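## Task

Pull the cap off the marker that wears a violet cap, while the second marker keeps its cap fully seated. Every marker and cap has to finish resting on the desk with nothing from the robot holding it there. Release everything and back the hands away at the end, and the robot must stay upright, neither toppled nor leaning.

## Robot and tools

ROBOT. A wheeled cart carrying two arms (left_arm, right_arm), a pan/tilt head with head_camera, and a camera on each wrist (left_wrist_camera, right_wrist_camera). The cart is 0.53 m wide and spans x = -0.35 to 0.07 m. Each arm turns about a vertical pan axis at x = -0.060, y = +0.155 (left) or -0.155 m (right); its shoulder sits 0.03 m outward from that axis at 0.89 m height. Link lengths: upper arm 0.116, forearm 0.135, hand 0.162 m. The fixed-jaw tip reaches roughly 0.44 m horizontally from its pan axis and cannot get below about 0.55 m above the floor. The base drives forward/back and turns in place only; it cannot strafe.

FRAMES. Base frame: origin on the floor between the drive wheels, x forward, y left, z up. Reported left_hand and right_hand are the fixed-jaw tips in this frame; a held object lies on the swinging-jaw side of that point. Hand axes: z along the fingers, y pointing from swinging jaw to fixed jaw. base_odometry is the base frame as it was when the scene began, computed from wheel rotation only (slip counts as motion); heading runs -3.142 to 3.142, left positive.

execute_actions. Argument "actions": a list holding one action or nothing (empty list = just report state and images). An action may contain "base", "joints" or both; these start together and may finish at different moments. "base" holds exactly one relative command: {"translate_m": d}, a straight drive of d metres from the current place, forward positive, range -1.4 to 1.4; or {"rotate_rad": d}, an on-the-spot turn of d radians, counter-clockwise from above positive, range -3.2 to 3.2. Base moves count from the base's position in the latest state report. "joints" is one object mapping joint names to absolute target angles in radians (not offsets). Names and ranges: head_pan_rad -3.2 to 3.2 (0 ahead, positive left); head_tilt_rad -0.76 to 1.45 (0 level, positive down); for each arm prefix left_arm_ / right_arm_: shoulder_pan_rad -1.919 to 1.919, shoulder_lift_rad -1.745 to 1.745, elbow_flex_rad -1.69 to 1.58, wrist_flex_rad -1.658 to 1.658, wrist_roll_rad -2.743 to 2.841, gripper_rad 0 to 1.919. Done tolerances: ±0.02 for head, pans and rolls, ±0.1 shoulder_lift, ±0.07 elbow, ±0.03 wrist_flex and gripper. A joint you omit can keep driving toward its previous target. Any unknown key or out-of-range number rejects the whole call and nothing moves. Argument "cameras": list of head_camera, left_wrist_camera, right_wrist_camera or "all"; omitted, null or ["all"] gives every camera, [] gives none.

JOINT MEANINGS. Pan: at 0 the left arm points left and the right arm right; positive swings either arm clockwise from above; straight ahead is +1.571 (left) and -1.571 (right). Bend: lift, elbow and wrist_flex all 0 put the upper arm nearly vertical (tilted 0.24 rad outward) with forearm and fingers horizontal; positive bends downward, and the three readings summed give how far the fingers aim below horizontal (1.571 = pointing down, possible only if the forearm is no more than 0.08 rad above level). Roll: -1.522 closes the jaws across the arm's plane with fixed jaw on the left looking outward; 1.619 puts it on the right; 0.049 closes within the plane, fixed jaw below (level fingers) or toward the pan axis (fingers down). The hand body juts about 0.08 m above level fingers with the fixed jaw left and below them with it right, so over furniture keep it left. Gripper opening (m) by angle: 0 → 0.003, 0.3 → 0.026, 0.6 → 0.049, 1 → 0.076, 1.919 → 0.106. Commanding below the contact angle grips; about 0.2 rad below gives full force, more adds nothing and risks tripping the jaw.

STOWED POSE: pan -1.75 (left) or 1.75 (right), lift 0.05, elbow 1.35, wrist_flex -1.55, roll -1.52. Stow in two steps (wrist joints first, then the rest) when clear of objects; unstowing, move the wrist last or the hand may hit or jam on the cart.

RESULTS. base_status and joint_status describe how each commanded motion ended: "done"; "off_target" (resting short, maybe still pushing: load, obstruction or tripped motor); "time_out" (target dropped, holding). "joint command not followed" plus a "cause:" line means a self-collision check blocked that arm's targets (gripper still obeyed); such joints show "not_followed" and may be retried with later actions. A holding gripper reads "off_target". on_its_own lists uncommanded motion. Also returned: joint_positions, left_hand, right_hand, base_odometry, a pictures line naming image order, and Motor temperatures per arm in joint_positions order. MOTOR HOT warns from 55 °C; at 70 °C an OVER-TEMPERATURE FAULT stops that arm and its keys read "limit_stop_at_motor_heat" (resend them later). After any reported stop, remaining calls in that reply are skipped.

wait: "seconds" 0 to 10; nothing new is commanded. zoom_image: "camera" plus "region" [x0, y0, x1, y1] in pixels of that camera's latest full image, origin top-left, at most 504×504. finished_scene: "scene" = current scene number; irreversible, and the result reports success and the next task.

CAMERAS. Calibration gives OpenCV K, distortion D and T_world_to_cam from base frame to camera; expect small per-scene errors, larger for wrist cameras because joint readings feed their poses.

CAUTIONS. Joints under load sag toward gravity; aim the next move past the target by that sag, and trust hand positions only to a few centimetres. A joint held about 0.30 rad off target for about 2 s trips to 20 % torque; the simulation runs while you compose replies. To reset, let it settle, then target 0.2 rad away from the reading on the side opposite the tripping target (or 0.04 rad beyond the range end). To stop a blocked joint pushing, command its current reading. Payload about 0.4 kg per hand at full reach, 0.7 kg near the pan axis. Never let the arms or hands collide or press on each other. Pulling on things ahead can tip the robot; turning or reversing close to a desk can snag the cart and topple it; an in-place turn with stowed arms needs 0.44 m clear radius. Avoid drops, slips, slams and hard shoves, and don't knock items off the desk.

Each tool is called after ">>>" in YAML: its name, and indented under it one key for each argument.

## Session

I'll start by reading the robot's state and camera images.

>>> execute_actions:
  actions: []

Scene clock: 0.00 s.
Motor temperatures (°C, as the motors report them): left_arm=[30 29 28 30 31] | right_arm=[28 30 29 30 28]
base_odometry: x=+0.000 y=+0.000 heading=+0.000 (m, m, rad; odometry frame)
base_status: not commanded
joint_positions: head_pan_rad=-0.022 head_tilt_rad=-0.008 left_arm_shoulder_pan_rad=-1.728 left_arm_shoulder_lift_rad=+0.053 left_arm_elbow_flex_rad=+1.315 left_arm_wrist_flex_rad=-1.632 left_arm_wrist_roll_rad=-1.517 left_arm_gripper_rad=+1.920 right_arm_shoulder_pan_rad=+1.743 right_arm_shoulder_lift_rad=+0.024 right_arm_elbow_flex_rad=+1.359 right_arm_wrist_flex_rad=-1.469 right_arm_wrist_roll_rad=-1.530 right_arm_gripper_rad=+1.920
joint_status: not commanded
left_hand: x=-0.3073 y=+0.1079 z=+0.9155 quat_wxyz=(-0.060, -0.606, -0.049, +0.792) (m; base frame)
right_hand: x=-0.3090 y=-0.1195 z=+0.8879 quat_wxyz=(-0.061, +0.673, -0.061, -0.734) (m; base frame)
pictures: head_camera, left_wrist_camera, right_wrist_camera
Images, in order (width x height): head_camera 644x476, left_wrist_camera 644x476, right_wrist_camera 644x476.

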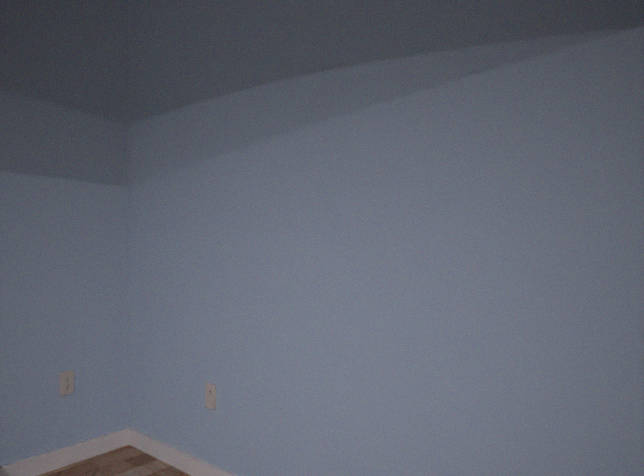

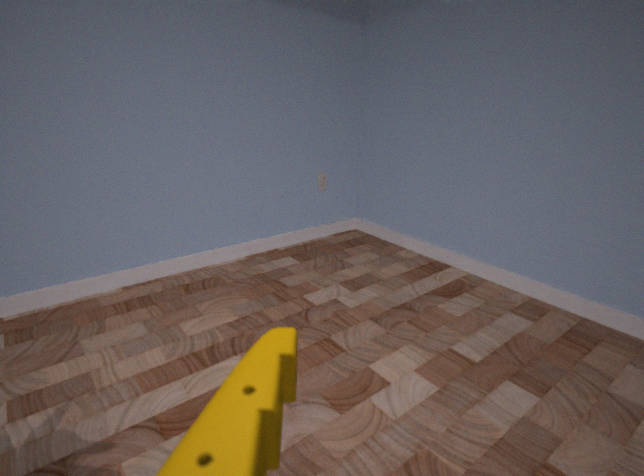

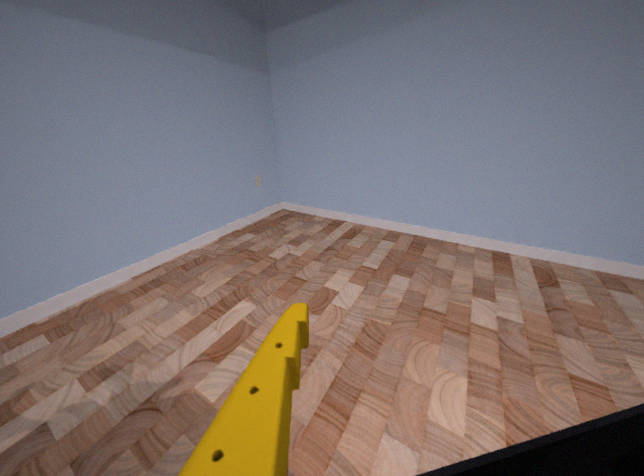

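>>> execute_actions:
  actions:
    - {"joints": {"head_pan_rad": 1.2, "head_tilt_rad": 0.45}}
  cameras: ["head_camera"]

>>> execute_actions:
  actions:
    - {"joints": {"head_pan_rad": -1.2, "head_tilt_rad": 0.45}}
  cameras: ["head_camera"]

Scene clock: 2.90 s.
Motor temperatures (°C, as the motors report them): left_arm=[30 29 28 30 31] | right_arm=[28 30 29 30 28]
base_odometry: x=+0.000 y=+0.000 heading=+0.000 (m, m, rad; odometry frame)
base_status: not commanded
joint_positions: head_pan_rad=+1.190 head_tilt_rad=+0.444 left_arm_shoulder_pan_rad=-1.728 left_arm_shoulder_lift_rad=+0.053 left_arm_elbow_flex_rad=+1.315 left_arm_wrist_flex_rad=-1.632 left_arm_wrist_roll_rad=-1.517 left_arm_gripper_rad=+1.920 right_arm_shoulder_pan_rad=+1.743 right_arm_shoulder_lift_rad=+0.024 right_arm_elbow_flex_rad=+1.359 right_arm_wrist_flex_rad=-1.469 right_arm_wrist_roll_rad=-1.530 right_arm_gripper_rad=+1.920
joint_status: all done
left_hand: x=-0.3073 y=+0.1079 z=+0.9155 quat_wxyz=(-0.060, -0.606, -0.049, +0.792) (m; base frame)
right_hand: x=-0.3090 y=-0.1195 z=+0.8879 quat_wxyz=(-0.061, +0.673, -0.061, -0.734) (m; base frame)
pictures: head_camera
camera_calibration (this result's frames):
head_camera: T_world_to_cam=[[0.909401, -0.415831, 0.00861125, 0.0309248], [-0.193433, -0.441176, -0.876326, 1.03974], [0.368203, 0.795266, -0.481641, 0.568704], [0, 0, 0, 1]] pos_world=[-0.0364015, 0.0192959, 1.1848]
Images, in order (width x height): head_camera 644x476.

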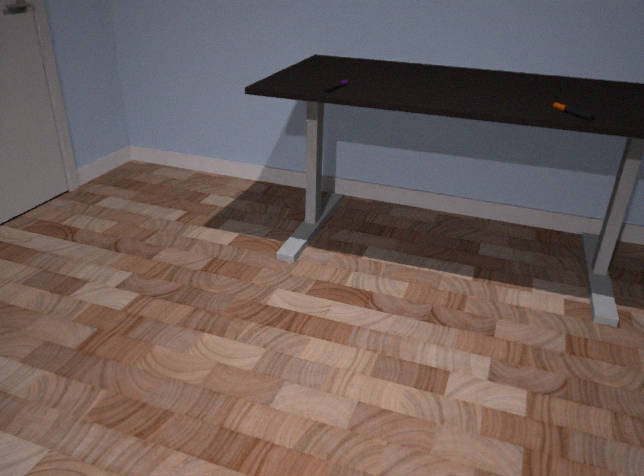

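Scene clock: 5.30 s.
Motor temperatures (°C, as the motors report them): left_arm=[30 29 28 30 31] | right_arm=[28 30 29 30 28]
base_odometry: x=+0.000 y=+0.000 heading=+0.000 (m, m, rad; odometry frame)
base_status: not commanded
joint_positions: head_pan_rad=-1.190 head_tilt_rad=+0.444 left_arm_shoulder_pan_rad=-1.728 left_arm_shoulder_lift_rad=+0.053 left_arm_elbow_flex_rad=+1.315 left_arm_wrist_flex_rad=-1.632 left_arm_wrist_roll_rad=-1.517 left_arm_gripper_rad=+1.920 right_arm_shoulder_pan_rad=+1.743 right_arm_shoulder_lift_rad=+0.024 right_arm_elbow_flex_rad=+1.359 right_arm_wrist_flex_rad=-1.469 right_arm_wrist_roll_rad=-1.530 right_arm_gripper_rad=+1.920
joint_status: all done
left_hand: x=-0.3073 y=+0.1079 z=+0.9155 quat_wxyz=(-0.060, -0.606, -0.049, +0.792) (m; base frame)
right_hand: x=-0.3090 y=-0.1195 z=+0.8879 quat_wxyz=(-0.061, +0.673, -0.061, -0.734) (m; base frame)
pictures: head_camera
camera_calibration (this result's frames):
head_camera: T_world_to_cam=[[-0.945125, -0.326595, 0.00861149, -0.0562382], [-0.164447, 0.452784, -0.876324, 1.0411], [0.282304, -0.829652, -0.481645, 0.564672], [0, 0, 0, 1]] pos_world=[-0.041355, -0.0212792, 1.1848]
Images, in order (width x height): head_camera 644x476.

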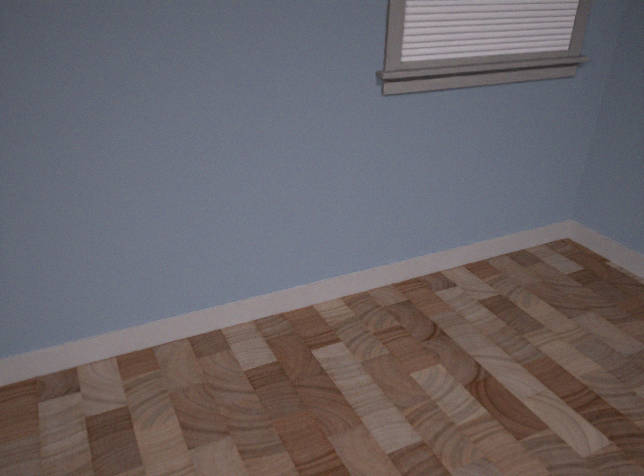

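>>> execute_actions:
  actions:
    - {"joints": {"head_pan_rad": 1.0, "head_tilt_rad": 0.3}}
  cameras: ["head_camera"]

Scene clock: 23.57 s.
Motor temperatures (°C, as the motors report them): left_arm=[30 29 28 30 31] | right_arm=[28 30 29 30 28]
base_odometry: x=+0.000 y=+0.000 heading=+0.000 (m, m, rad; odometry frame)
base_status: not commanded
joint_positions: head_pan_rad=+0.990 head_tilt_rad=+0.313 left_arm_shoulder_pan_rad=-1.728 left_arm_shoulder_lift_rad=+0.053 left_arm_elbow_flex_rad=+1.315 left_arm_wrist_flex_rad=-1.632 left_arm_wrist_roll_rad=-1.517 left_arm_gripper_rad=+1.920 right_arm_shoulder_pan_rad=+1.743 right_arm_shoulder_lift_rad=+0.024 right_arm_elbow_flex_rad=+1.359 right_arm_wrist_flex_rad=-1.469 right_arm_wrist_roll_rad=-1.530 right_arm_gripper_rad=+1.920
joint_status: all done
left_hand: x=-0.3073 y=+0.1079 z=+0.9155 quat_wxyz=(-0.060, -0.606, -0.049, +0.792) (m; base frame)
right_hand: x=-0.3090 y=-0.1195 z=+0.8879 quat_wxyz=(-0.061, +0.673, -0.061, -0.734) (m; base frame)
pictures: head_camera
camera_calibration (this result's frames):
head_camera: T_world_to_cam=[[0.808269, -0.588809, 0.00228182, 0.0334568], [-0.212388, -0.295159, -0.931543, 1.1024], [0.549174, 0.752453, -0.363624, 0.441372], [0, 0, 0, 1]] pos_world=[-0.035295, 0.0129723, 1.18735]
Images, in order (width x height): head_camera 644x476.

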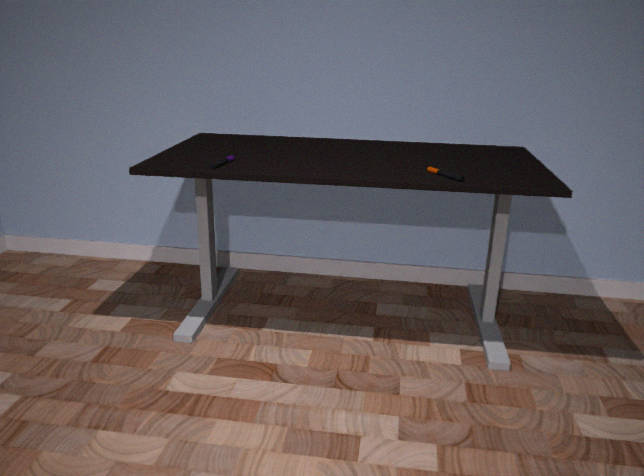

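>>> zoom_image:
  camera: "head_camera"
  region: [120, 120, 320, 220]

>>> zoom_image:
  camera: "head_camera"
  region: [380, 130, 580, 230]

Region (120, 120, 320, 220) of head_camera's 644x476 image, scaled by 2.520.

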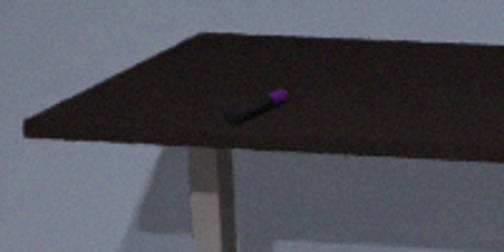

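Region (380, 130, 580, 230) of head_camera's 644x476 image, scaled by 2.520.

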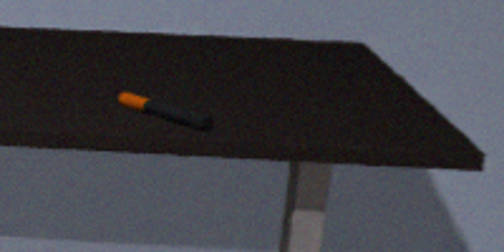

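>>> execute_actions:
  actions:
    - {"base": {"rotate_rad": 1.33}, "joints": {"head_pan_rad": -0.4, "head_tilt_rad": 0.45, "left_arm_shoulder_pan_rad": 0.6, "right_arm_shoulder_pan_rad": -0.6, "left_arm_elbow_flex_rad": 1.1, "right_arm_elbow_flex_rad": 1.1}}

Scene clock: 109.77 s.
Motor temperatures (°C, as the motors report them): left_arm=[30 29 28 30 31] | right_arm=[28 30 29 30 28]
base_odometry: x=-0.001 y=+0.000 heading=+1.328 (m, m, rad; odometry frame)
base_status: done
joint_positions: head_pan_rad=-0.390 head_tilt_rad=+0.444 left_arm_shoulder_pan_rad=+0.591 left_arm_shoulder_lift_rad=+0.053 left_arm_elbow_flex_rad=+1.125 left_arm_wrist_flex_rad=-1.632 left_arm_wrist_roll_rad=-1.517 left_arm_gripper_rad=+1.920 right_arm_shoulder_pan_rad=-0.593 right_arm_shoulder_lift_rad=+0.026 right_arm_elbow_flex_rad=+1.124 right_arm_wrist_flex_rad=-1.469 right_arm_wrist_roll_rad=-1.530 right_arm_gripper_rad=+1.920
joint_status: all done
left_hand: x=+0.0813 y=+0.3795 z=+0.9526 quat_wxyz=(+0.750, -0.250, +0.467, +0.397) (m; base frame)
right_hand: x=+0.0994 y=-0.3776 z=+0.9350 quat_wxyz=(+0.717, +0.277, +0.516, -0.378) (m; base frame)
pictures: head_camera, left_wrist_camera, right_wrist_camera
camera_calibration (this result's frames):
head_camera: T_world_to_cam=[[-0.424214, -0.905521, 0.00861215, -0.0317562], [-0.439385, 0.197507, -0.876317, 1.02817], [0.791823, -0.37553, -0.481657, 0.588633], [0, 0, 0, 1]] pos_world=[-0.0278022, -0.0107766, 1.1848]
left_wrist_camera: T_world_to_cam=[[0.812375, -0.58209, 0.0349071, 0.12194], [-0.0377273, -0.1122, -0.992969, 1.01319], [0.581914, 0.805346, -0.113109, -0.174598], [0, 0, 0, 1]] pos_world=[0.0407648, 0.325272, 0.982066]
right_wrist_camera: T_world_to_cam=[[-0.828058, -0.559388, -0.0374821, -0.0970603], [-0.123809, 0.247659, -0.960904, 1.02282], [0.546801, -0.791044, -0.274333, -0.0309519], [0, 0, 0, 1]] pos_world=[0.0631865, -0.332089, 0.9707]
Images, in order (width x height): head_camera 644x476, left_wrist_camera 644x476, right_wrist_camera 644x476.

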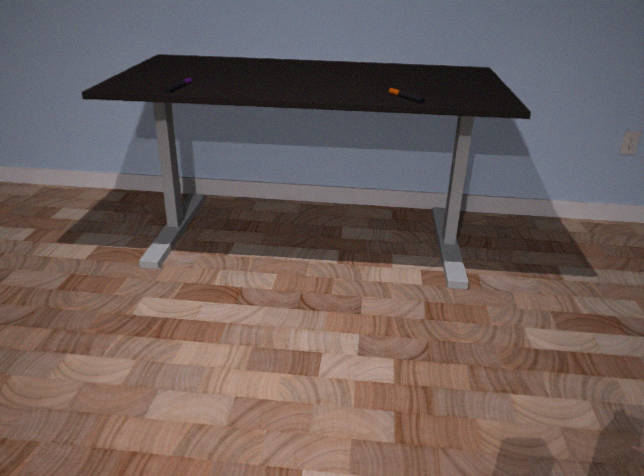

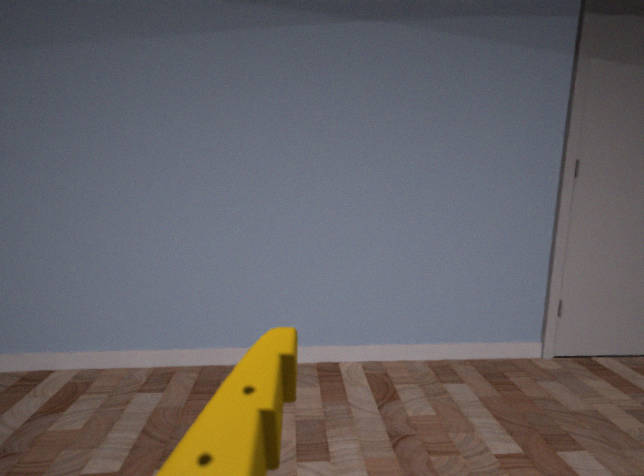

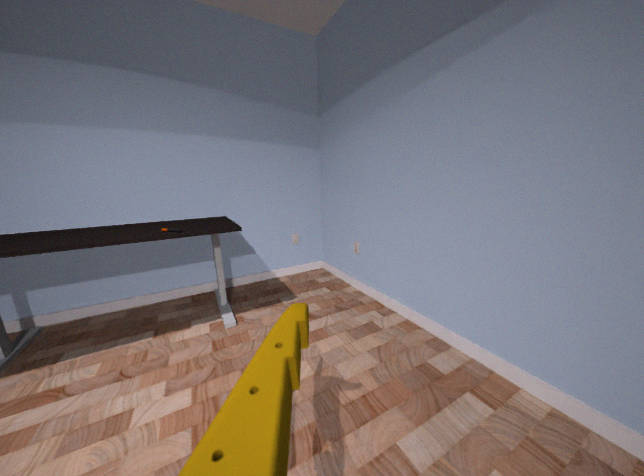

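>>> execute_actions:
  actions:
    - {"base": {"translate_m": 1.3}, "joints": {"head_pan_rad": -0.55, "head_tilt_rad": 0.55, "left_arm_shoulder_pan_rad": 0.9, "right_arm_shoulder_pan_rad": -0.9, "left_arm_shoulder_lift_rad": 0.0, "right_arm_shoulder_lift_rad": 0.0, "left_arm_elbow_flex_rad": 0.05, "right_arm_elbow_flex_rad": 0.05, "left_arm_wrist_flex_rad": 1.5, "right_arm_wrist_flex_rad": 1.5, "left_arm_gripper_rad": 0.8, "right_arm_gripper_rad": 0.8}}

Scene clock: 122.83 s.
Motor temperatures (°C, as the motors report them): left_arm=[30 29 28 30 31] | right_arm=[28 30 29 30 28]
base_odometry: x=+0.311 y=+1.262 heading=+1.325 (m, m, rad; odometry frame)
base_status: done
joint_positions: head_pan_rad=-0.540 head_tilt_rad=+0.544 left_arm_shoulder_pan_rad=+0.893 left_arm_shoulder_lift_rad=+0.039 left_arm_elbow_flex_rad=+0.082 left_arm_wrist_flex_rad=+1.489 left_arm_wrist_roll_rad=-1.517 left_arm_gripper_rad=+0.807 right_arm_shoulder_pan_rad=-0.894 right_arm_shoulder_lift_rad=+0.026 right_arm_elbow_flex_rad=+0.081 right_arm_wrist_flex_rad=+1.493 right_arm_wrist_roll_rad=-1.530 right_arm_gripper_rad=+0.808
joint_status: all done
left_hand: x=+0.0837 y=+0.2806 z=+0.8339 quat_wxyz=(-0.019, -0.335, +0.942, -0.006) (m; base frame)
right_hand: x=+0.0938 y=-0.2687 z=+0.8362 quat_wxyz=(-0.014, +0.336, +0.942, +0.005) (m; base frame)
pictures: head_camera, left_wrist_camera, right_wrist_camera
camera_calibration (this result's frames):
head_camera: T_world_to_cam=[[-0.553842, -0.832514, 0.0133925, -0.0433509], [-0.478282, 0.304936, -0.823566, 0.965624], [0.681546, -0.462531, -0.567063, 0.681752], [0, 0, 0, 1]] pos_world=[-0.026814, -0.0152123, 1.18243]
left_wrist_camera: T_world_to_cam=[[0.661658, -0.749731, 0.010587, 0.146486], [-0.619349, -0.538526, 0.571311, -0.251788], [-0.422628, -0.38457, -0.820665, 0.898206], [0, 0, 0, 1]] pos_world=[0.126739, 0.319653, 0.879424]
right_wrist_camera: T_world_to_cam=[[-0.653701, -0.756659, 0.0119005, -0.15512], [-0.608612, 0.535015, 0.585961, -0.270604], [-0.449739, 0.3758, -0.810252, 0.886293], [0, 0, 0, 1]] pos_world=[0.132506, -0.305665, 0.87853]
Images, in order (width x height): head_camera 644x476, left_wrist_camera 644x476, right_wrist_camera 644x476.

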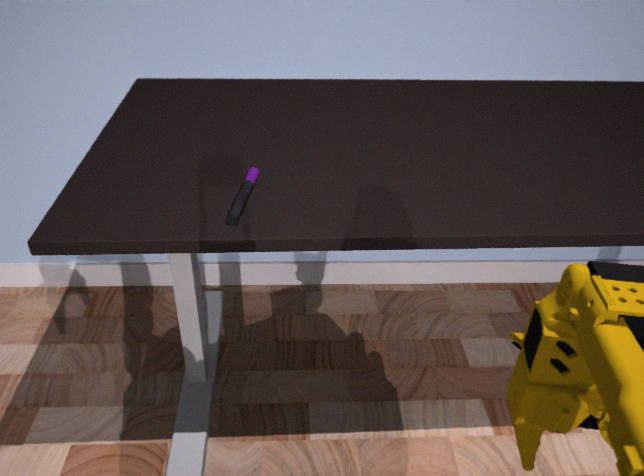

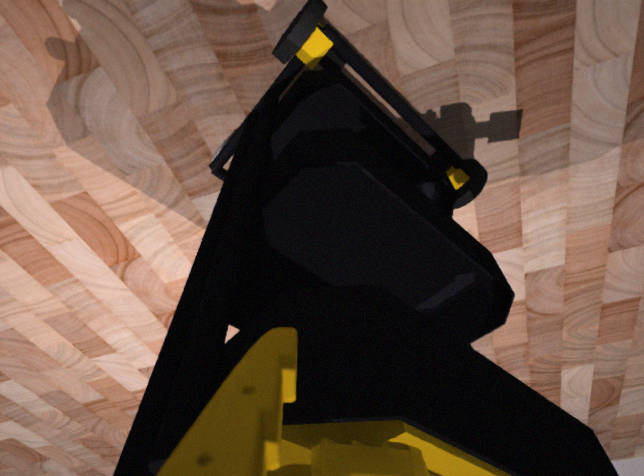

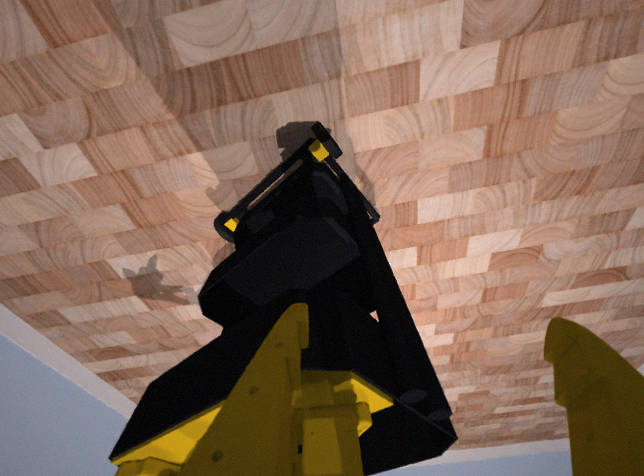

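>>> zoom_image:
  camera: "head_camera"
  region: [180, 150, 320, 260]

>>> zoom_image:
  camera: "head_camera"
  region: [0, 60, 200, 270]

Region (180, 150, 320, 260) of head_camera's 644x476 image, scaled by 3.600; it fills the top 396 rows of this view, and the rest is white.

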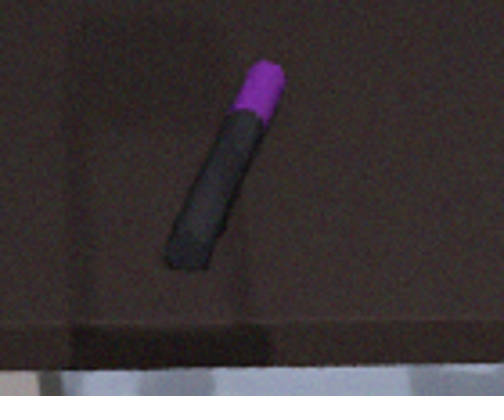

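Region (0, 60, 200, 270) of head_camera's 644x476 image, scaled by 2.400; it fills the left 480 columns of this view, and the rest is white.

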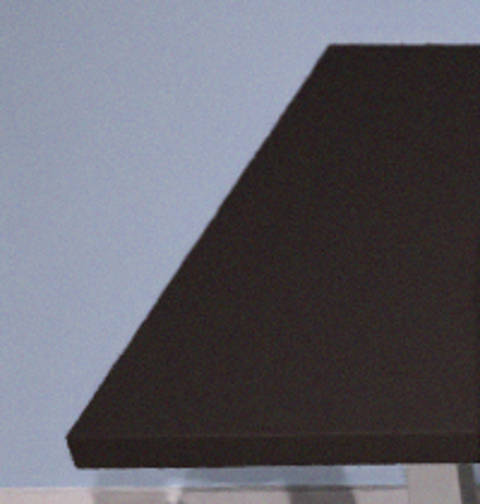

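>>> zoom_image:
  camera: "head_camera"
  region: [500, 200, 644, 300]

Region (500, 200, 644, 300) of head_camera's 644x476 image, scaled by 3.500; it fills the top 350 rows of this view, and the rest is white.

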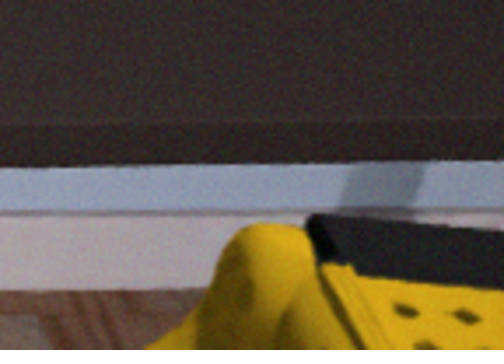

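>>> execute_actions:
  actions:
    - {"base": {"rotate_rad": -0.646}, "joints": {"head_pan_rad": 0.05, "head_tilt_rad": 0.7}}
  cameras: ["head_camera"]

>>> execute_actions:
  actions:
    - {"base": {"translate_m": 0.3}, "joints": {"head_pan_rad": 0.1, "head_tilt_rad": 0.85}}
  cameras: ["head_camera"]

Scene clock: 220.60 s.
Motor temperatures (°C, as the motors report them): left_arm=[30 29 29 30 31] | right_arm=[28 30 30 30 28]
base_odometry: x=+0.310 y=+1.261 heading=+0.681 (m, m, rad; odometry frame)
base_status: done
joint_positions: head_pan_rad=+0.040 head_tilt_rad=+0.694 left_arm_shoulder_pan_rad=+0.893 left_arm_shoulder_lift_rad=+0.039 left_arm_elbow_flex_rad=+0.082 left_arm_wrist_flex_rad=+1.491 left_arm_wrist_roll_rad=-1.517 left_arm_gripper_rad=+0.807 right_arm_shoulder_pan_rad=-0.895 right_arm_shoulder_lift_rad=+0.026 right_arm_elbow_flex_rad=+0.081 right_arm_wrist_flex_rad=+1.493 right_arm_wrist_roll_rad=-1.530 right_arm_gripper_rad=+0.808
joint_status: all done
left_hand: x=+0.0835 y=+0.2804 z=+0.8339 quat_wxyz=(-0.019, -0.335, +0.942, -0.007) (m; base frame)
right_hand: x=+0.0940 y=-0.2685 z=+0.8362 quat_wxyz=(-0.014, +0.335, +0.942, +0.005) (m; base frame)
pictures: head_camera
camera_calibration (this result's frames):
head_camera: T_world_to_cam=[[-0.00441187, -0.999785, 0.0202708, -0.0254446], [-0.683986, -0.0117704, -0.7294, 0.847571], [0.729482, -0.017083, -0.683787, 0.818354], [0, 0, 0, 1]] pos_world=[-0.0173597, -0.00148291, 1.17831]
Images, in order (width x height): head_camera 644x476.

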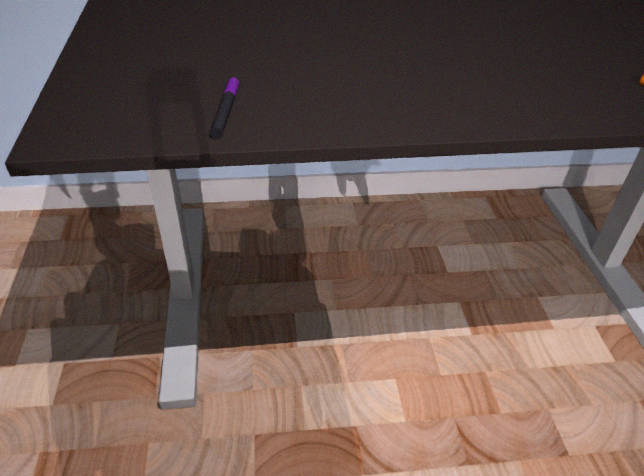

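Scene clock: 222.93 s.
Motor temperatures (°C, as the motors report them): left_arm=[30 29 29 30 31] | right_arm=[28 30 30 30 28]
base_odometry: x=+0.544 y=+1.450 heading=+0.679 (m, m, rad; odometry frame)
base_status: done
joint_positions: head_pan_rad=+0.090 head_tilt_rad=+0.845 left_arm_shoulder_pan_rad=+0.893 left_arm_shoulder_lift_rad=+0.039 left_arm_elbow_flex_rad=+0.082 left_arm_wrist_flex_rad=+1.491 left_arm_wrist_roll_rad=-1.517 left_arm_gripper_rad=+0.807 right_arm_shoulder_pan_rad=-0.895 right_arm_shoulder_lift_rad=+0.026 right_arm_elbow_flex_rad=+0.081 right_arm_wrist_flex_rad=+1.493 right_arm_wrist_roll_rad=-1.530 right_arm_gripper_rad=+0.808
joint_status: all done
left_hand: x=+0.0835 y=+0.2804 z=+0.8339 quat_wxyz=(-0.019, -0.335, +0.942, -0.007) (m; base frame)
right_hand: x=+0.0940 y=-0.2685 z=+0.8362 quat_wxyz=(-0.014, +0.335, +0.942, +0.005) (m; base frame)
pictures: head_camera
camera_calibration (this result's frames):
head_camera: T_world_to_cam=[[0.0490838, -0.998438, 0.0267025, -0.0303332], [-0.783775, -0.0550749, -0.618598, 0.715347], [0.619102, 0.00943437, -0.785254, 0.929955], [0, 0, 0, 1]] pos_world=[-0.0135762, 0.000338348, 1.17357]
Images, in order (width x height): head_camera 644x476.

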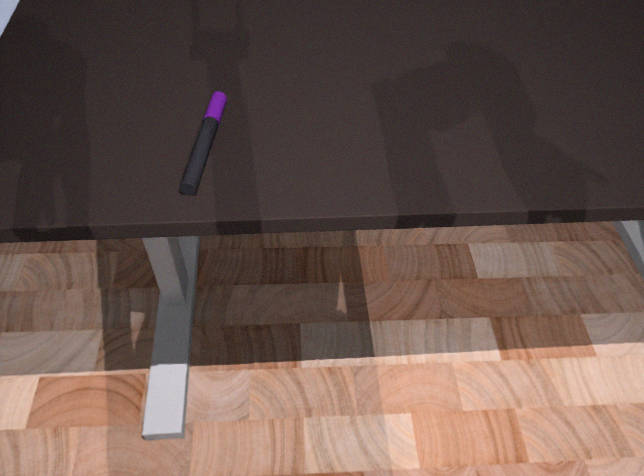

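>>> zoom_image:
  camera: "head_camera"
  region: [130, 70, 290, 250]

Region (130, 70, 290, 250) of head_camera's 644x476 image, scaled by 2.800.

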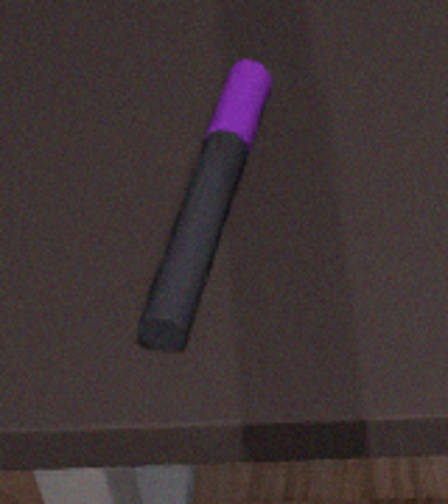

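>>> execute_actions:
  actions:
    - {"base": {"translate_m": 0.235}, "joints": {"head_pan_rad": 0.35, "head_tilt_rad": 1.0, "left_arm_shoulder_pan_rad": 1.571, "left_arm_shoulder_lift_rad": 0.58, "left_arm_elbow_flex_rad": -0.60, "left_arm_wrist_flex_rad": 1.5, "left_arm_wrist_roll_rad": 1.564, "left_arm_gripper_rad": 0.6}}

Scene clock: 282.07 s.
Motor temperatures (°C, as the motors report them): left_arm=[30 29 29 30 31] | right_arm=[28 30 30 30 28]
base_odometry: x=+0.727 y=+1.597 heading=+0.679 (m, m, rad; odometry frame)
base_status: done
joint_positions: head_pan_rad=+0.340 head_tilt_rad=+0.995 left_arm_shoulder_pan_rad=+1.563 left_arm_shoulder_lift_rad=+0.599 left_arm_elbow_flex_rad=-0.567 left_arm_wrist_flex_rad=+1.491 left_arm_wrist_roll_rad=+1.554 left_arm_gripper_rad=+0.607 right_arm_shoulder_pan_rad=-0.895 right_arm_shoulder_lift_rad=+0.026 right_arm_elbow_flex_rad=+0.081 right_arm_wrist_flex_rad=+1.493 right_arm_wrist_roll_rad=-1.530 right_arm_gripper_rad=+0.808
joint_status: all done
left_hand: x=+0.1994 y=+0.1488 z=+0.8118 quat_wxyz=(+0.001, -0.999, +0.029, -0.024) (m; base frame)
right_hand: x=+0.0940 y=-0.2685 z=+0.8362 quat_wxyz=(-0.014, +0.335, +0.942, +0.005) (m; base frame)
pictures: head_camera, left_wrist_camera, right_wrist_camera
camera_calibration (this result's frames):
head_camera: T_world_to_cam=[[0.298797, -0.953763, 0.0325192, -0.0252916], [-0.824712, -0.275213, -0.494073, 0.570096], [0.480178, 0.120809, -0.868812, 1.0196], [0, 0, 0, 1]] pos_world=[-0.0118683, 0.00959923, 1.16833]
left_wrist_camera: T_world_to_cam=[[0.0176604, 0.999752, 0.0135818, -0.163003], [0.815442, -0.0222624, 0.57841, -0.607169], [0.578569, 0.000860238, -0.815633, 0.617132], [0, 0, 0, 1]] pos_world=[0.140936, 0.148915, 0.85676]
right_wrist_camera: T_world_to_cam=[[-0.65254, -0.757661, 0.0119005, -0.155205], [-0.609432, 0.534081, 0.585961, -0.270798], [-0.450315, 0.37511, -0.810252, 0.886152], [0, 0, 0, 1]] pos_world=[0.132737, -0.30537, 0.87853]
Images, in order (width x height): head_camera 644x476, left_wrist_camera 644x476, right_wrist_camera 644x476.

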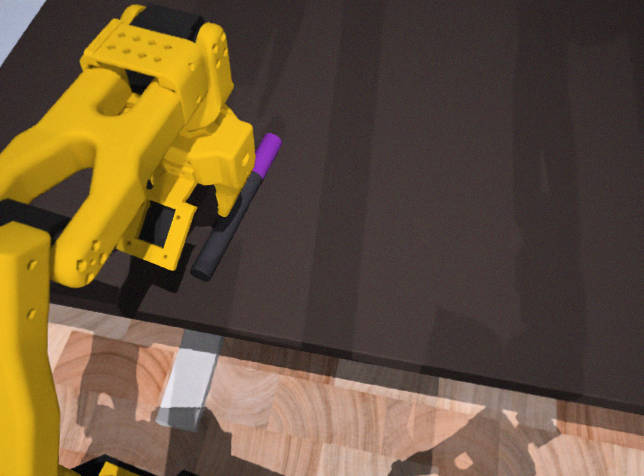

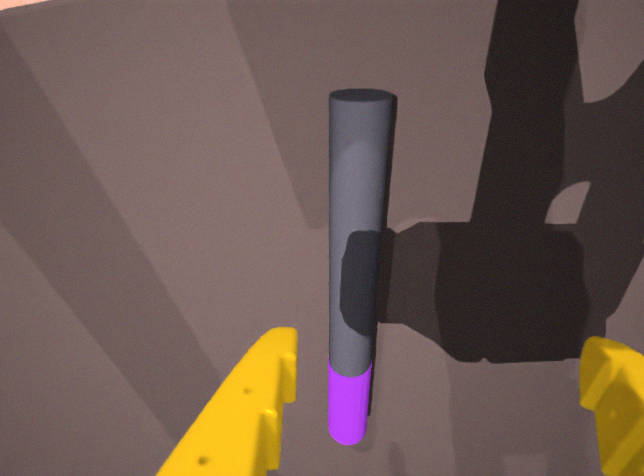

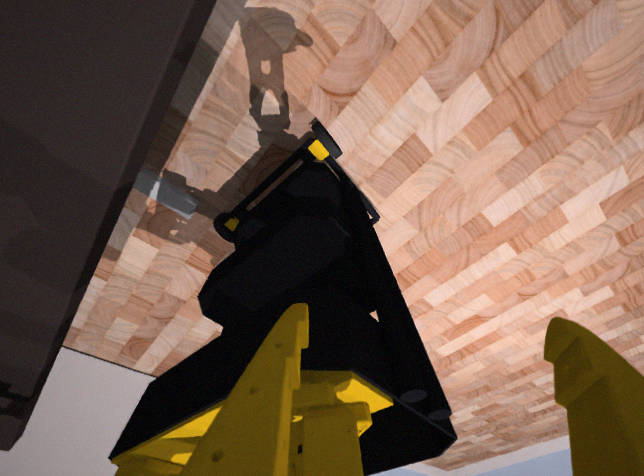

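>>> zoom_image:
  camera: "left_wrist_camera"
  region: [260, 70, 460, 270]

>>> zoom_image:
  camera: "left_wrist_camera"
  region: [240, 276, 440, 476]

>>> zoom_image:
  camera: "head_camera"
  region: [110, 110, 310, 340]

Region (260, 70, 460, 270) of left_wrist_camera's 644x476 image, scaled by 2.520.

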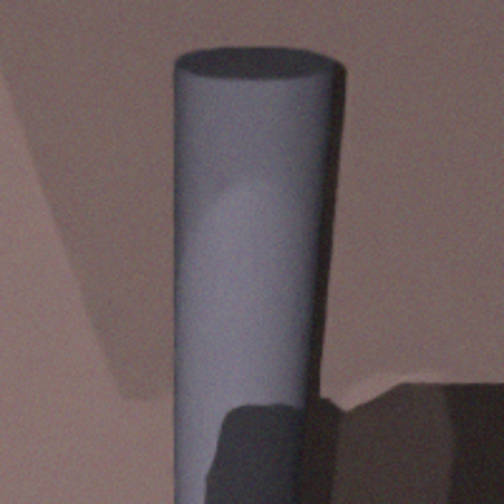

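Region (240, 276, 440, 476) of left_wrist_camera's 644x476 image, scaled by 2.520.

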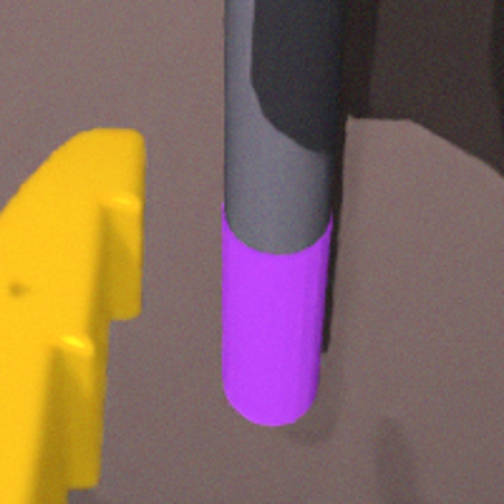

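Region (110, 110, 310, 340) of head_camera's 644x476 image, scaled by 2.191; it fills the left 438 columns of this view, and the rest is white.

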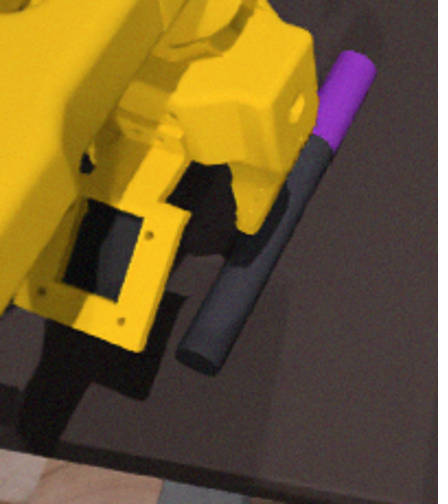

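>>> execute_actions:
  actions:
    - {"joints": {"left_arm_shoulder_lift_rad": 0.655, "left_arm_elbow_flex_rad": -0.375, "left_arm_wrist_flex_rad": 1.2}}
  cameras: ["head_camera", "left_wrist_camera"]

Scene clock: 324.50 s.
Motor temperatures (°C, as the motors report them): left_arm=[30 30 29 30 31] | right_arm=[28 30 30 30 28]
base_odometry: x=+0.727 y=+1.597 heading=+0.679 (m, m, rad; odometry frame)
base_status: not commanded
joint_positions: head_pan_rad=+0.340 head_tilt_rad=+0.995 left_arm_shoulder_pan_rad=+1.563 left_arm_shoulder_lift_rad=+0.675 left_arm_elbow_flex_rad=-0.374 left_arm_wrist_flex_rad=+1.209 left_arm_wrist_roll_rad=+1.554 left_arm_gripper_rad=+0.607 right_arm_shoulder_pan_rad=-0.895 right_arm_shoulder_lift_rad=+0.026 right_arm_elbow_flex_rad=+0.081 right_arm_wrist_flex_rad=+1.493 right_arm_wrist_roll_rad=-1.530 right_arm_gripper_rad=+0.808
joint_status: all done
left_hand: x=+0.2024 y=+0.1489 z=+0.7690 quat_wxyz=(+0.001, -0.999, +0.029, -0.030) (m; base frame)
right_hand: x=+0.0940 y=-0.2685 z=+0.8362 quat_wxyz=(-0.014, +0.335, +0.942, +0.005) (m; base frame)
pictures: head_camera, left_wrist_camera
camera_calibration (this result's frames):
head_camera: T_world_to_cam=[[0.298797, -0.953763, 0.0325192, -0.0252916], [-0.824712, -0.275213, -0.494073, 0.570096], [0.480178, 0.120809, -0.868812, 1.0196], [0, 0, 0, 1]] pos_world=[-0.0118683, 0.00959923, 1.16833]
left_wrist_camera: T_world_to_cam=[[0.0174918, 0.999751, 0.0138878, -0.162698], [0.808283, -0.0223151, 0.588371, -0.591049], [0.588535, 0.000933619, -0.808472, 0.572966], [0, 0, 0, 1]] pos_world=[0.14337, 0.148933, 0.813243]
Images, in order (width x height): head_camera 644x476, left_wrist_camera 644x476.

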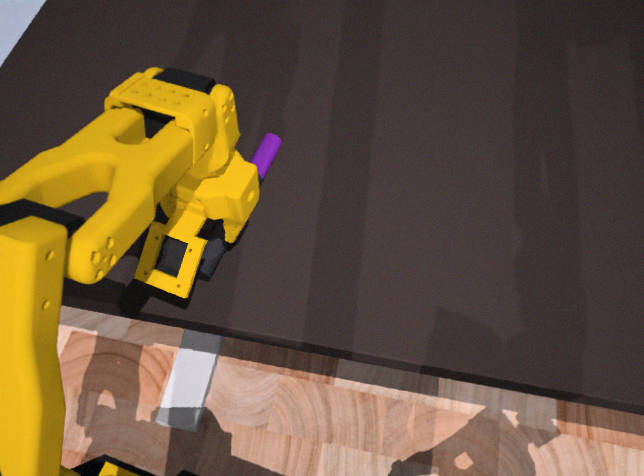

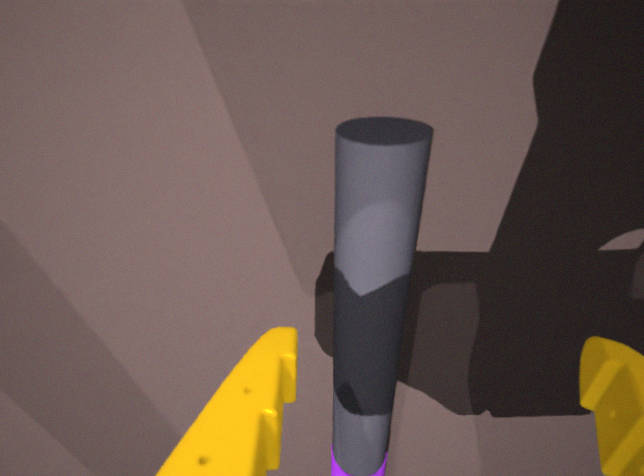

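>>> zoom_image:
  camera: "left_wrist_camera"
  region: [260, 90, 500, 330]

>>> zoom_image:
  camera: "left_wrist_camera"
  region: [240, 300, 480, 476]

Region (260, 90, 500, 330) of left_wrist_camera's 644x476 image, scaled by 2.100.

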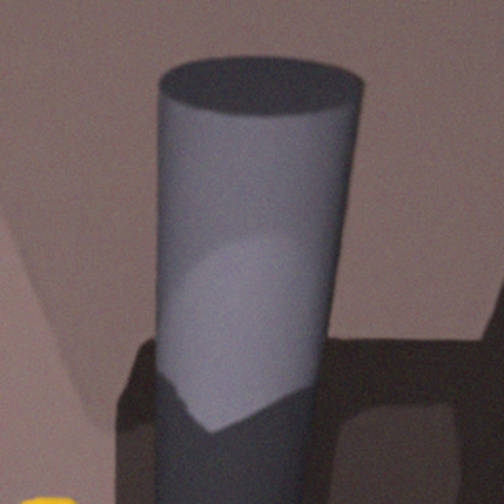

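Region (240, 300, 480, 476) of left_wrist_camera's 644x476 image, scaled by 2.100; it fills the top 370 rows of this view, and the rest is white.

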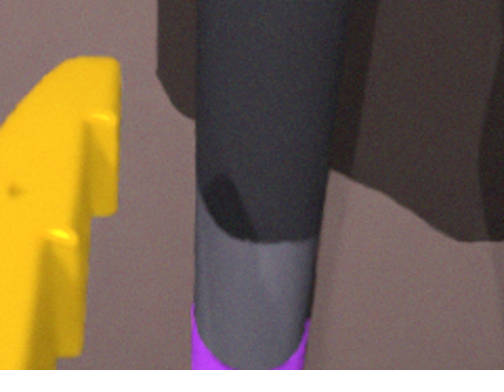

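>>> execute_actions:
  actions:
    - {"joints": {"left_arm_shoulder_lift_rad": 0.59, "left_arm_elbow_flex_rad": -0.12, "left_arm_wrist_flex_rad": 0.987}}
  cameras: ["head_camera", "left_wrist_camera"]

Scene clock: 352.73 s.
Motor temperatures (°C, as the motors report them): left_arm=[30 30 29 30 31] | right_arm=[28 30 30 30 28]
base_odometry: x=+0.727 y=+1.597 heading=+0.679 (m, m, rad; odometry frame)
base_status: not commanded
joint_positions: head_pan_rad=+0.340 head_tilt_rad=+0.995 left_arm_shoulder_pan_rad=+1.563 left_arm_shoulder_lift_rad=+0.645 left_arm_elbow_flex_rad=-0.119 left_arm_wrist_flex_rad=+0.995 left_arm_wrist_roll_rad=+1.554 left_arm_gripper_rad=+0.607 right_arm_shoulder_pan_rad=-0.895 right_arm_shoulder_lift_rad=+0.026 right_arm_elbow_flex_rad=+0.081 right_arm_wrist_flex_rad=+1.493 right_arm_wrist_roll_rad=-1.530 right_arm_gripper_rad=+0.808
joint_status: all done
left_hand: x=+0.1874 y=+0.1487 z=+0.7436 quat_wxyz=(+0.001, -0.999, +0.029, -0.025) (m; base frame)
right_hand: x=+0.0940 y=-0.2685 z=+0.8362 quat_wxyz=(-0.014, +0.335, +0.942, +0.005) (m; base frame)
pictures: head_camera, left_wrist_camera
camera_calibration (this result's frames):
head_camera: T_world_to_cam=[[0.298797, -0.953763, 0.0325192, -0.0252916], [-0.824712, -0.275213, -0.494073, 0.570096], [0.480178, 0.120809, -0.868812, 1.0196], [0, 0, 0, 1]] pos_world=[-0.0118683, 0.00959923, 1.16833]
left_wrist_camera: T_world_to_cam=[[0.0176395, 0.999752, 0.0136202, -0.161802], [0.814554, -0.0222689, 0.57966, -0.558723], [0.57982, 0.000869446, -0.814744, 0.567581], [0, 0, 0, 1]] pos_world=[0.128869, 0.148826, 0.788506]
Images, in order (width x height): head_camera 644x476, left_wrist_camera 644x476.

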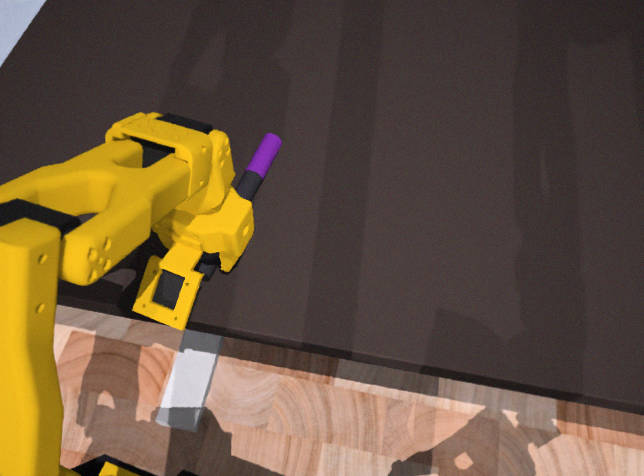

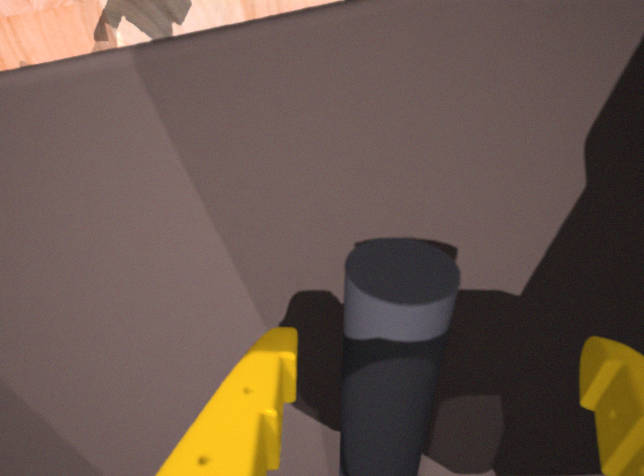

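>>> zoom_image:
  camera: "left_wrist_camera"
  region: [250, 200, 530, 476]

>>> zoom_image:
  camera: "head_camera"
  region: [120, 120, 320, 350]

Region (250, 200, 530, 476) of left_wrist_camera's 644x476 image, scaled by 1.800; it fills the top 497 rows of this view, and the rest is white.

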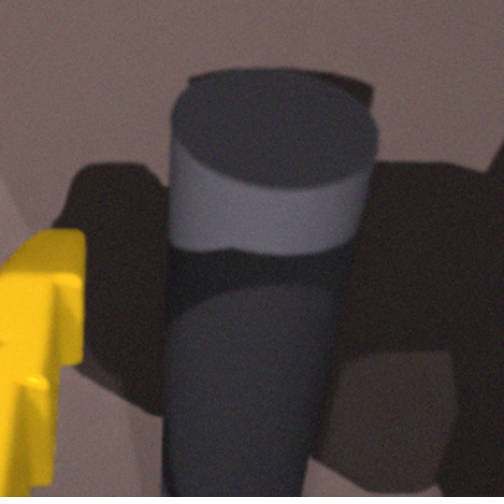

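Region (120, 120, 320, 350) of head_camera's 644x476 image, scaled by 2.191; it fills the left 438 columns of this view, and the rest is white.

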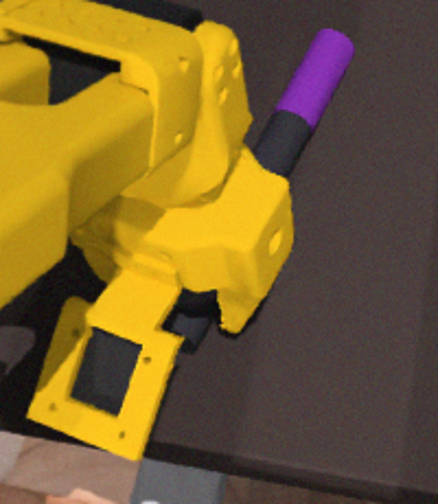

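>>> execute_actions:
  actions:
    - {"joints": {"left_arm_shoulder_pan_rad": 1.537, "left_arm_shoulder_lift_rad": 0.65, "left_arm_elbow_flex_rad": -0.116, "left_arm_wrist_flex_rad": 0.957}}
  cameras: ["head_camera", "left_wrist_camera"]

Scene clock: 367.37 s.
Motor temperatures (°C, as the motors report them): left_arm=[30 30 29 30 31] | right_arm=[28 31 30 30 28]
base_odometry: x=+0.727 y=+1.597 heading=+0.679 (m, m, rad; odometry frame)
base_status: not commanded
joint_positions: head_pan_rad=+0.340 head_tilt_rad=+0.995 left_arm_shoulder_pan_rad=+1.545 left_arm_shoulder_lift_rad=+0.666 left_arm_elbow_flex_rad=-0.114 left_arm_wrist_flex_rad=+0.966 left_arm_wrist_roll_rad=+1.554 left_arm_gripper_rad=+0.607 right_arm_shoulder_pan_rad=-0.895 right_arm_shoulder_lift_rad=+0.026 right_arm_elbow_flex_rad=+0.081 right_arm_wrist_flex_rad=+1.493 right_arm_wrist_roll_rad=-1.530 right_arm_gripper_rad=+0.808
joint_status: all done
left_hand: x=+0.1879 y=+0.1533 z=+0.7386 quat_wxyz=(+0.001, -0.999, +0.020, -0.026) (m; base frame)
right_hand: x=+0.0940 y=-0.2685 z=+0.8362 quat_wxyz=(-0.014, +0.335, +0.942, +0.005) (m; base frame)
pictures: head_camera, left_wrist_camera
camera_calibration (this result's frames):
head_camera: T_world_to_cam=[[0.298797, -0.953763, 0.0325192, -0.0252916], [-0.824712, -0.275213, -0.494073, 0.570096], [0.480178, 0.120809, -0.868812, 1.0196], [0, 0, 0, 1]] pos_world=[-0.0118683, 0.00959924, 1.16833]
left_wrist_camera: T_world_to_cam=[[-0.000807542, 0.999906, 0.0136968, -0.162919], [0.813044, -0.0073178, 0.582156, -0.559913], [0.582202, 0.0116062, -0.812962, 0.559833], [0, 0, 0, 1]] pos_world=[0.129167, 0.152309, 0.783311]
Images, in order (width x height): head_camera 644x476, left_wrist_camera 644x476.

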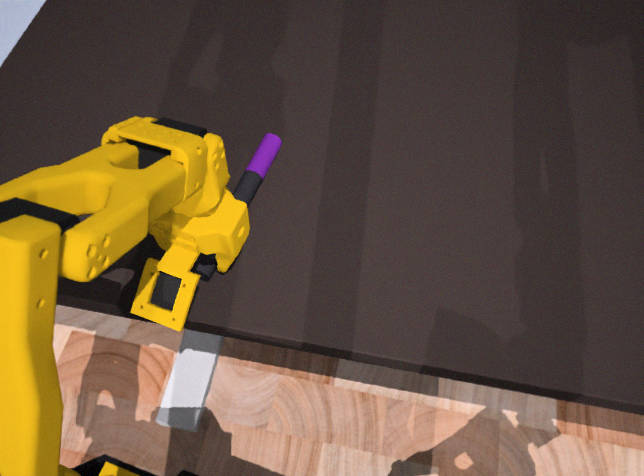

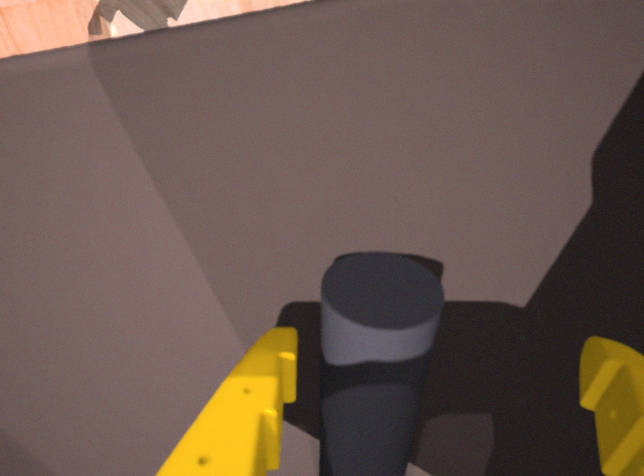

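>>> zoom_image:
  camera: "left_wrist_camera"
  region: [230, 220, 490, 476]

Region (230, 220, 490, 476) of left_wrist_camera's 644x476 image, scaled by 1.938; it fills the top 496 rows of this view, and the rest is white.

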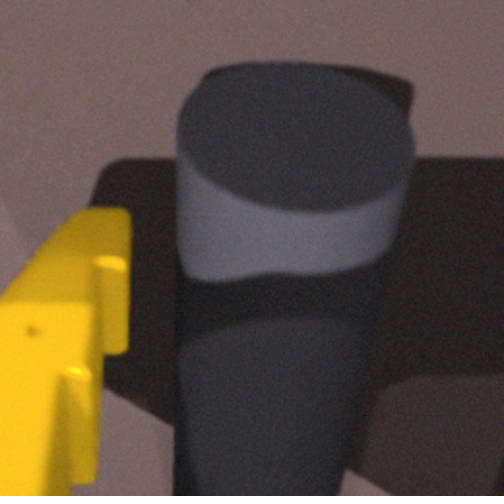

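>>> execute_actions:
  actions:
    - {"joints": {"left_arm_shoulder_lift_rad": 0.664, "left_arm_wrist_flex_rad": 0.948}}
  cameras: ["left_wrist_camera"]

Scene clock: 374.27 s.
Motor temperatures (°C, as the motors report them): left_arm=[30 30 29 30 31] | right_arm=[28 31 30 30 28]
base_odometry: x=+0.727 y=+1.597 heading=+0.679 (m, m, rad; odometry frame)
base_status: not commanded
joint_positions: head_pan_rad=+0.340 head_tilt_rad=+0.995 left_arm_shoulder_pan_rad=+1.545 left_arm_shoulder_lift_rad=+0.680 left_arm_elbow_flex_rad=-0.114 left_arm_wrist_flex_rad=+0.957 left_arm_wrist_roll_rad=+1.554 left_arm_gripper_rad=+0.607 right_arm_shoulder_pan_rad=-0.895 right_arm_shoulder_lift_rad=+0.026 right_arm_elbow_flex_rad=+0.081 right_arm_wrist_flex_rad=+1.493 right_arm_wrist_roll_rad=-1.530 right_arm_gripper_rad=+0.808
joint_status: all done
left_hand: x=+0.1872 y=+0.1533 z=+0.7357 quat_wxyz=(+0.001, -1.000, +0.020, -0.024) (m; base frame)
right_hand: x=+0.0940 y=-0.2685 z=+0.8362 quat_wxyz=(-0.014, +0.335, +0.942, +0.005) (m; base frame)
pictures: left_wrist_camera
camera_calibration (this result's frames):
left_wrist_camera: T_world_to_cam=[[-0.000744796, 0.999907, 0.0135818, -0.162789], [0.815714, -0.00724899, 0.57841, -0.555405], [0.578455, 0.0115097, -0.815633, 0.560539], [0, 0, 0, 1]] pos_world=[0.128683, 0.152297, 0.780657]
Images, in order (width x height): left_wrist_camera 644x476.

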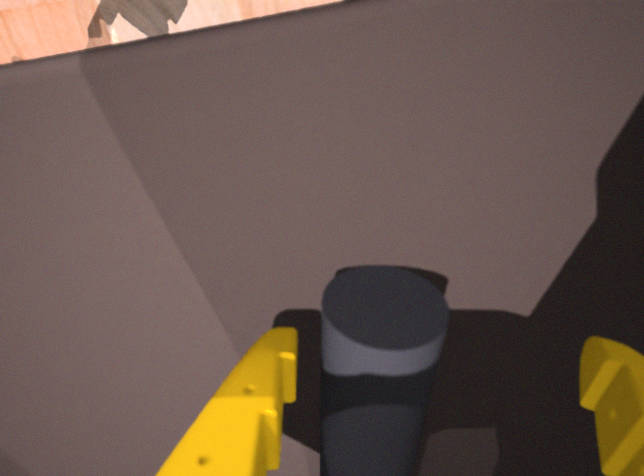

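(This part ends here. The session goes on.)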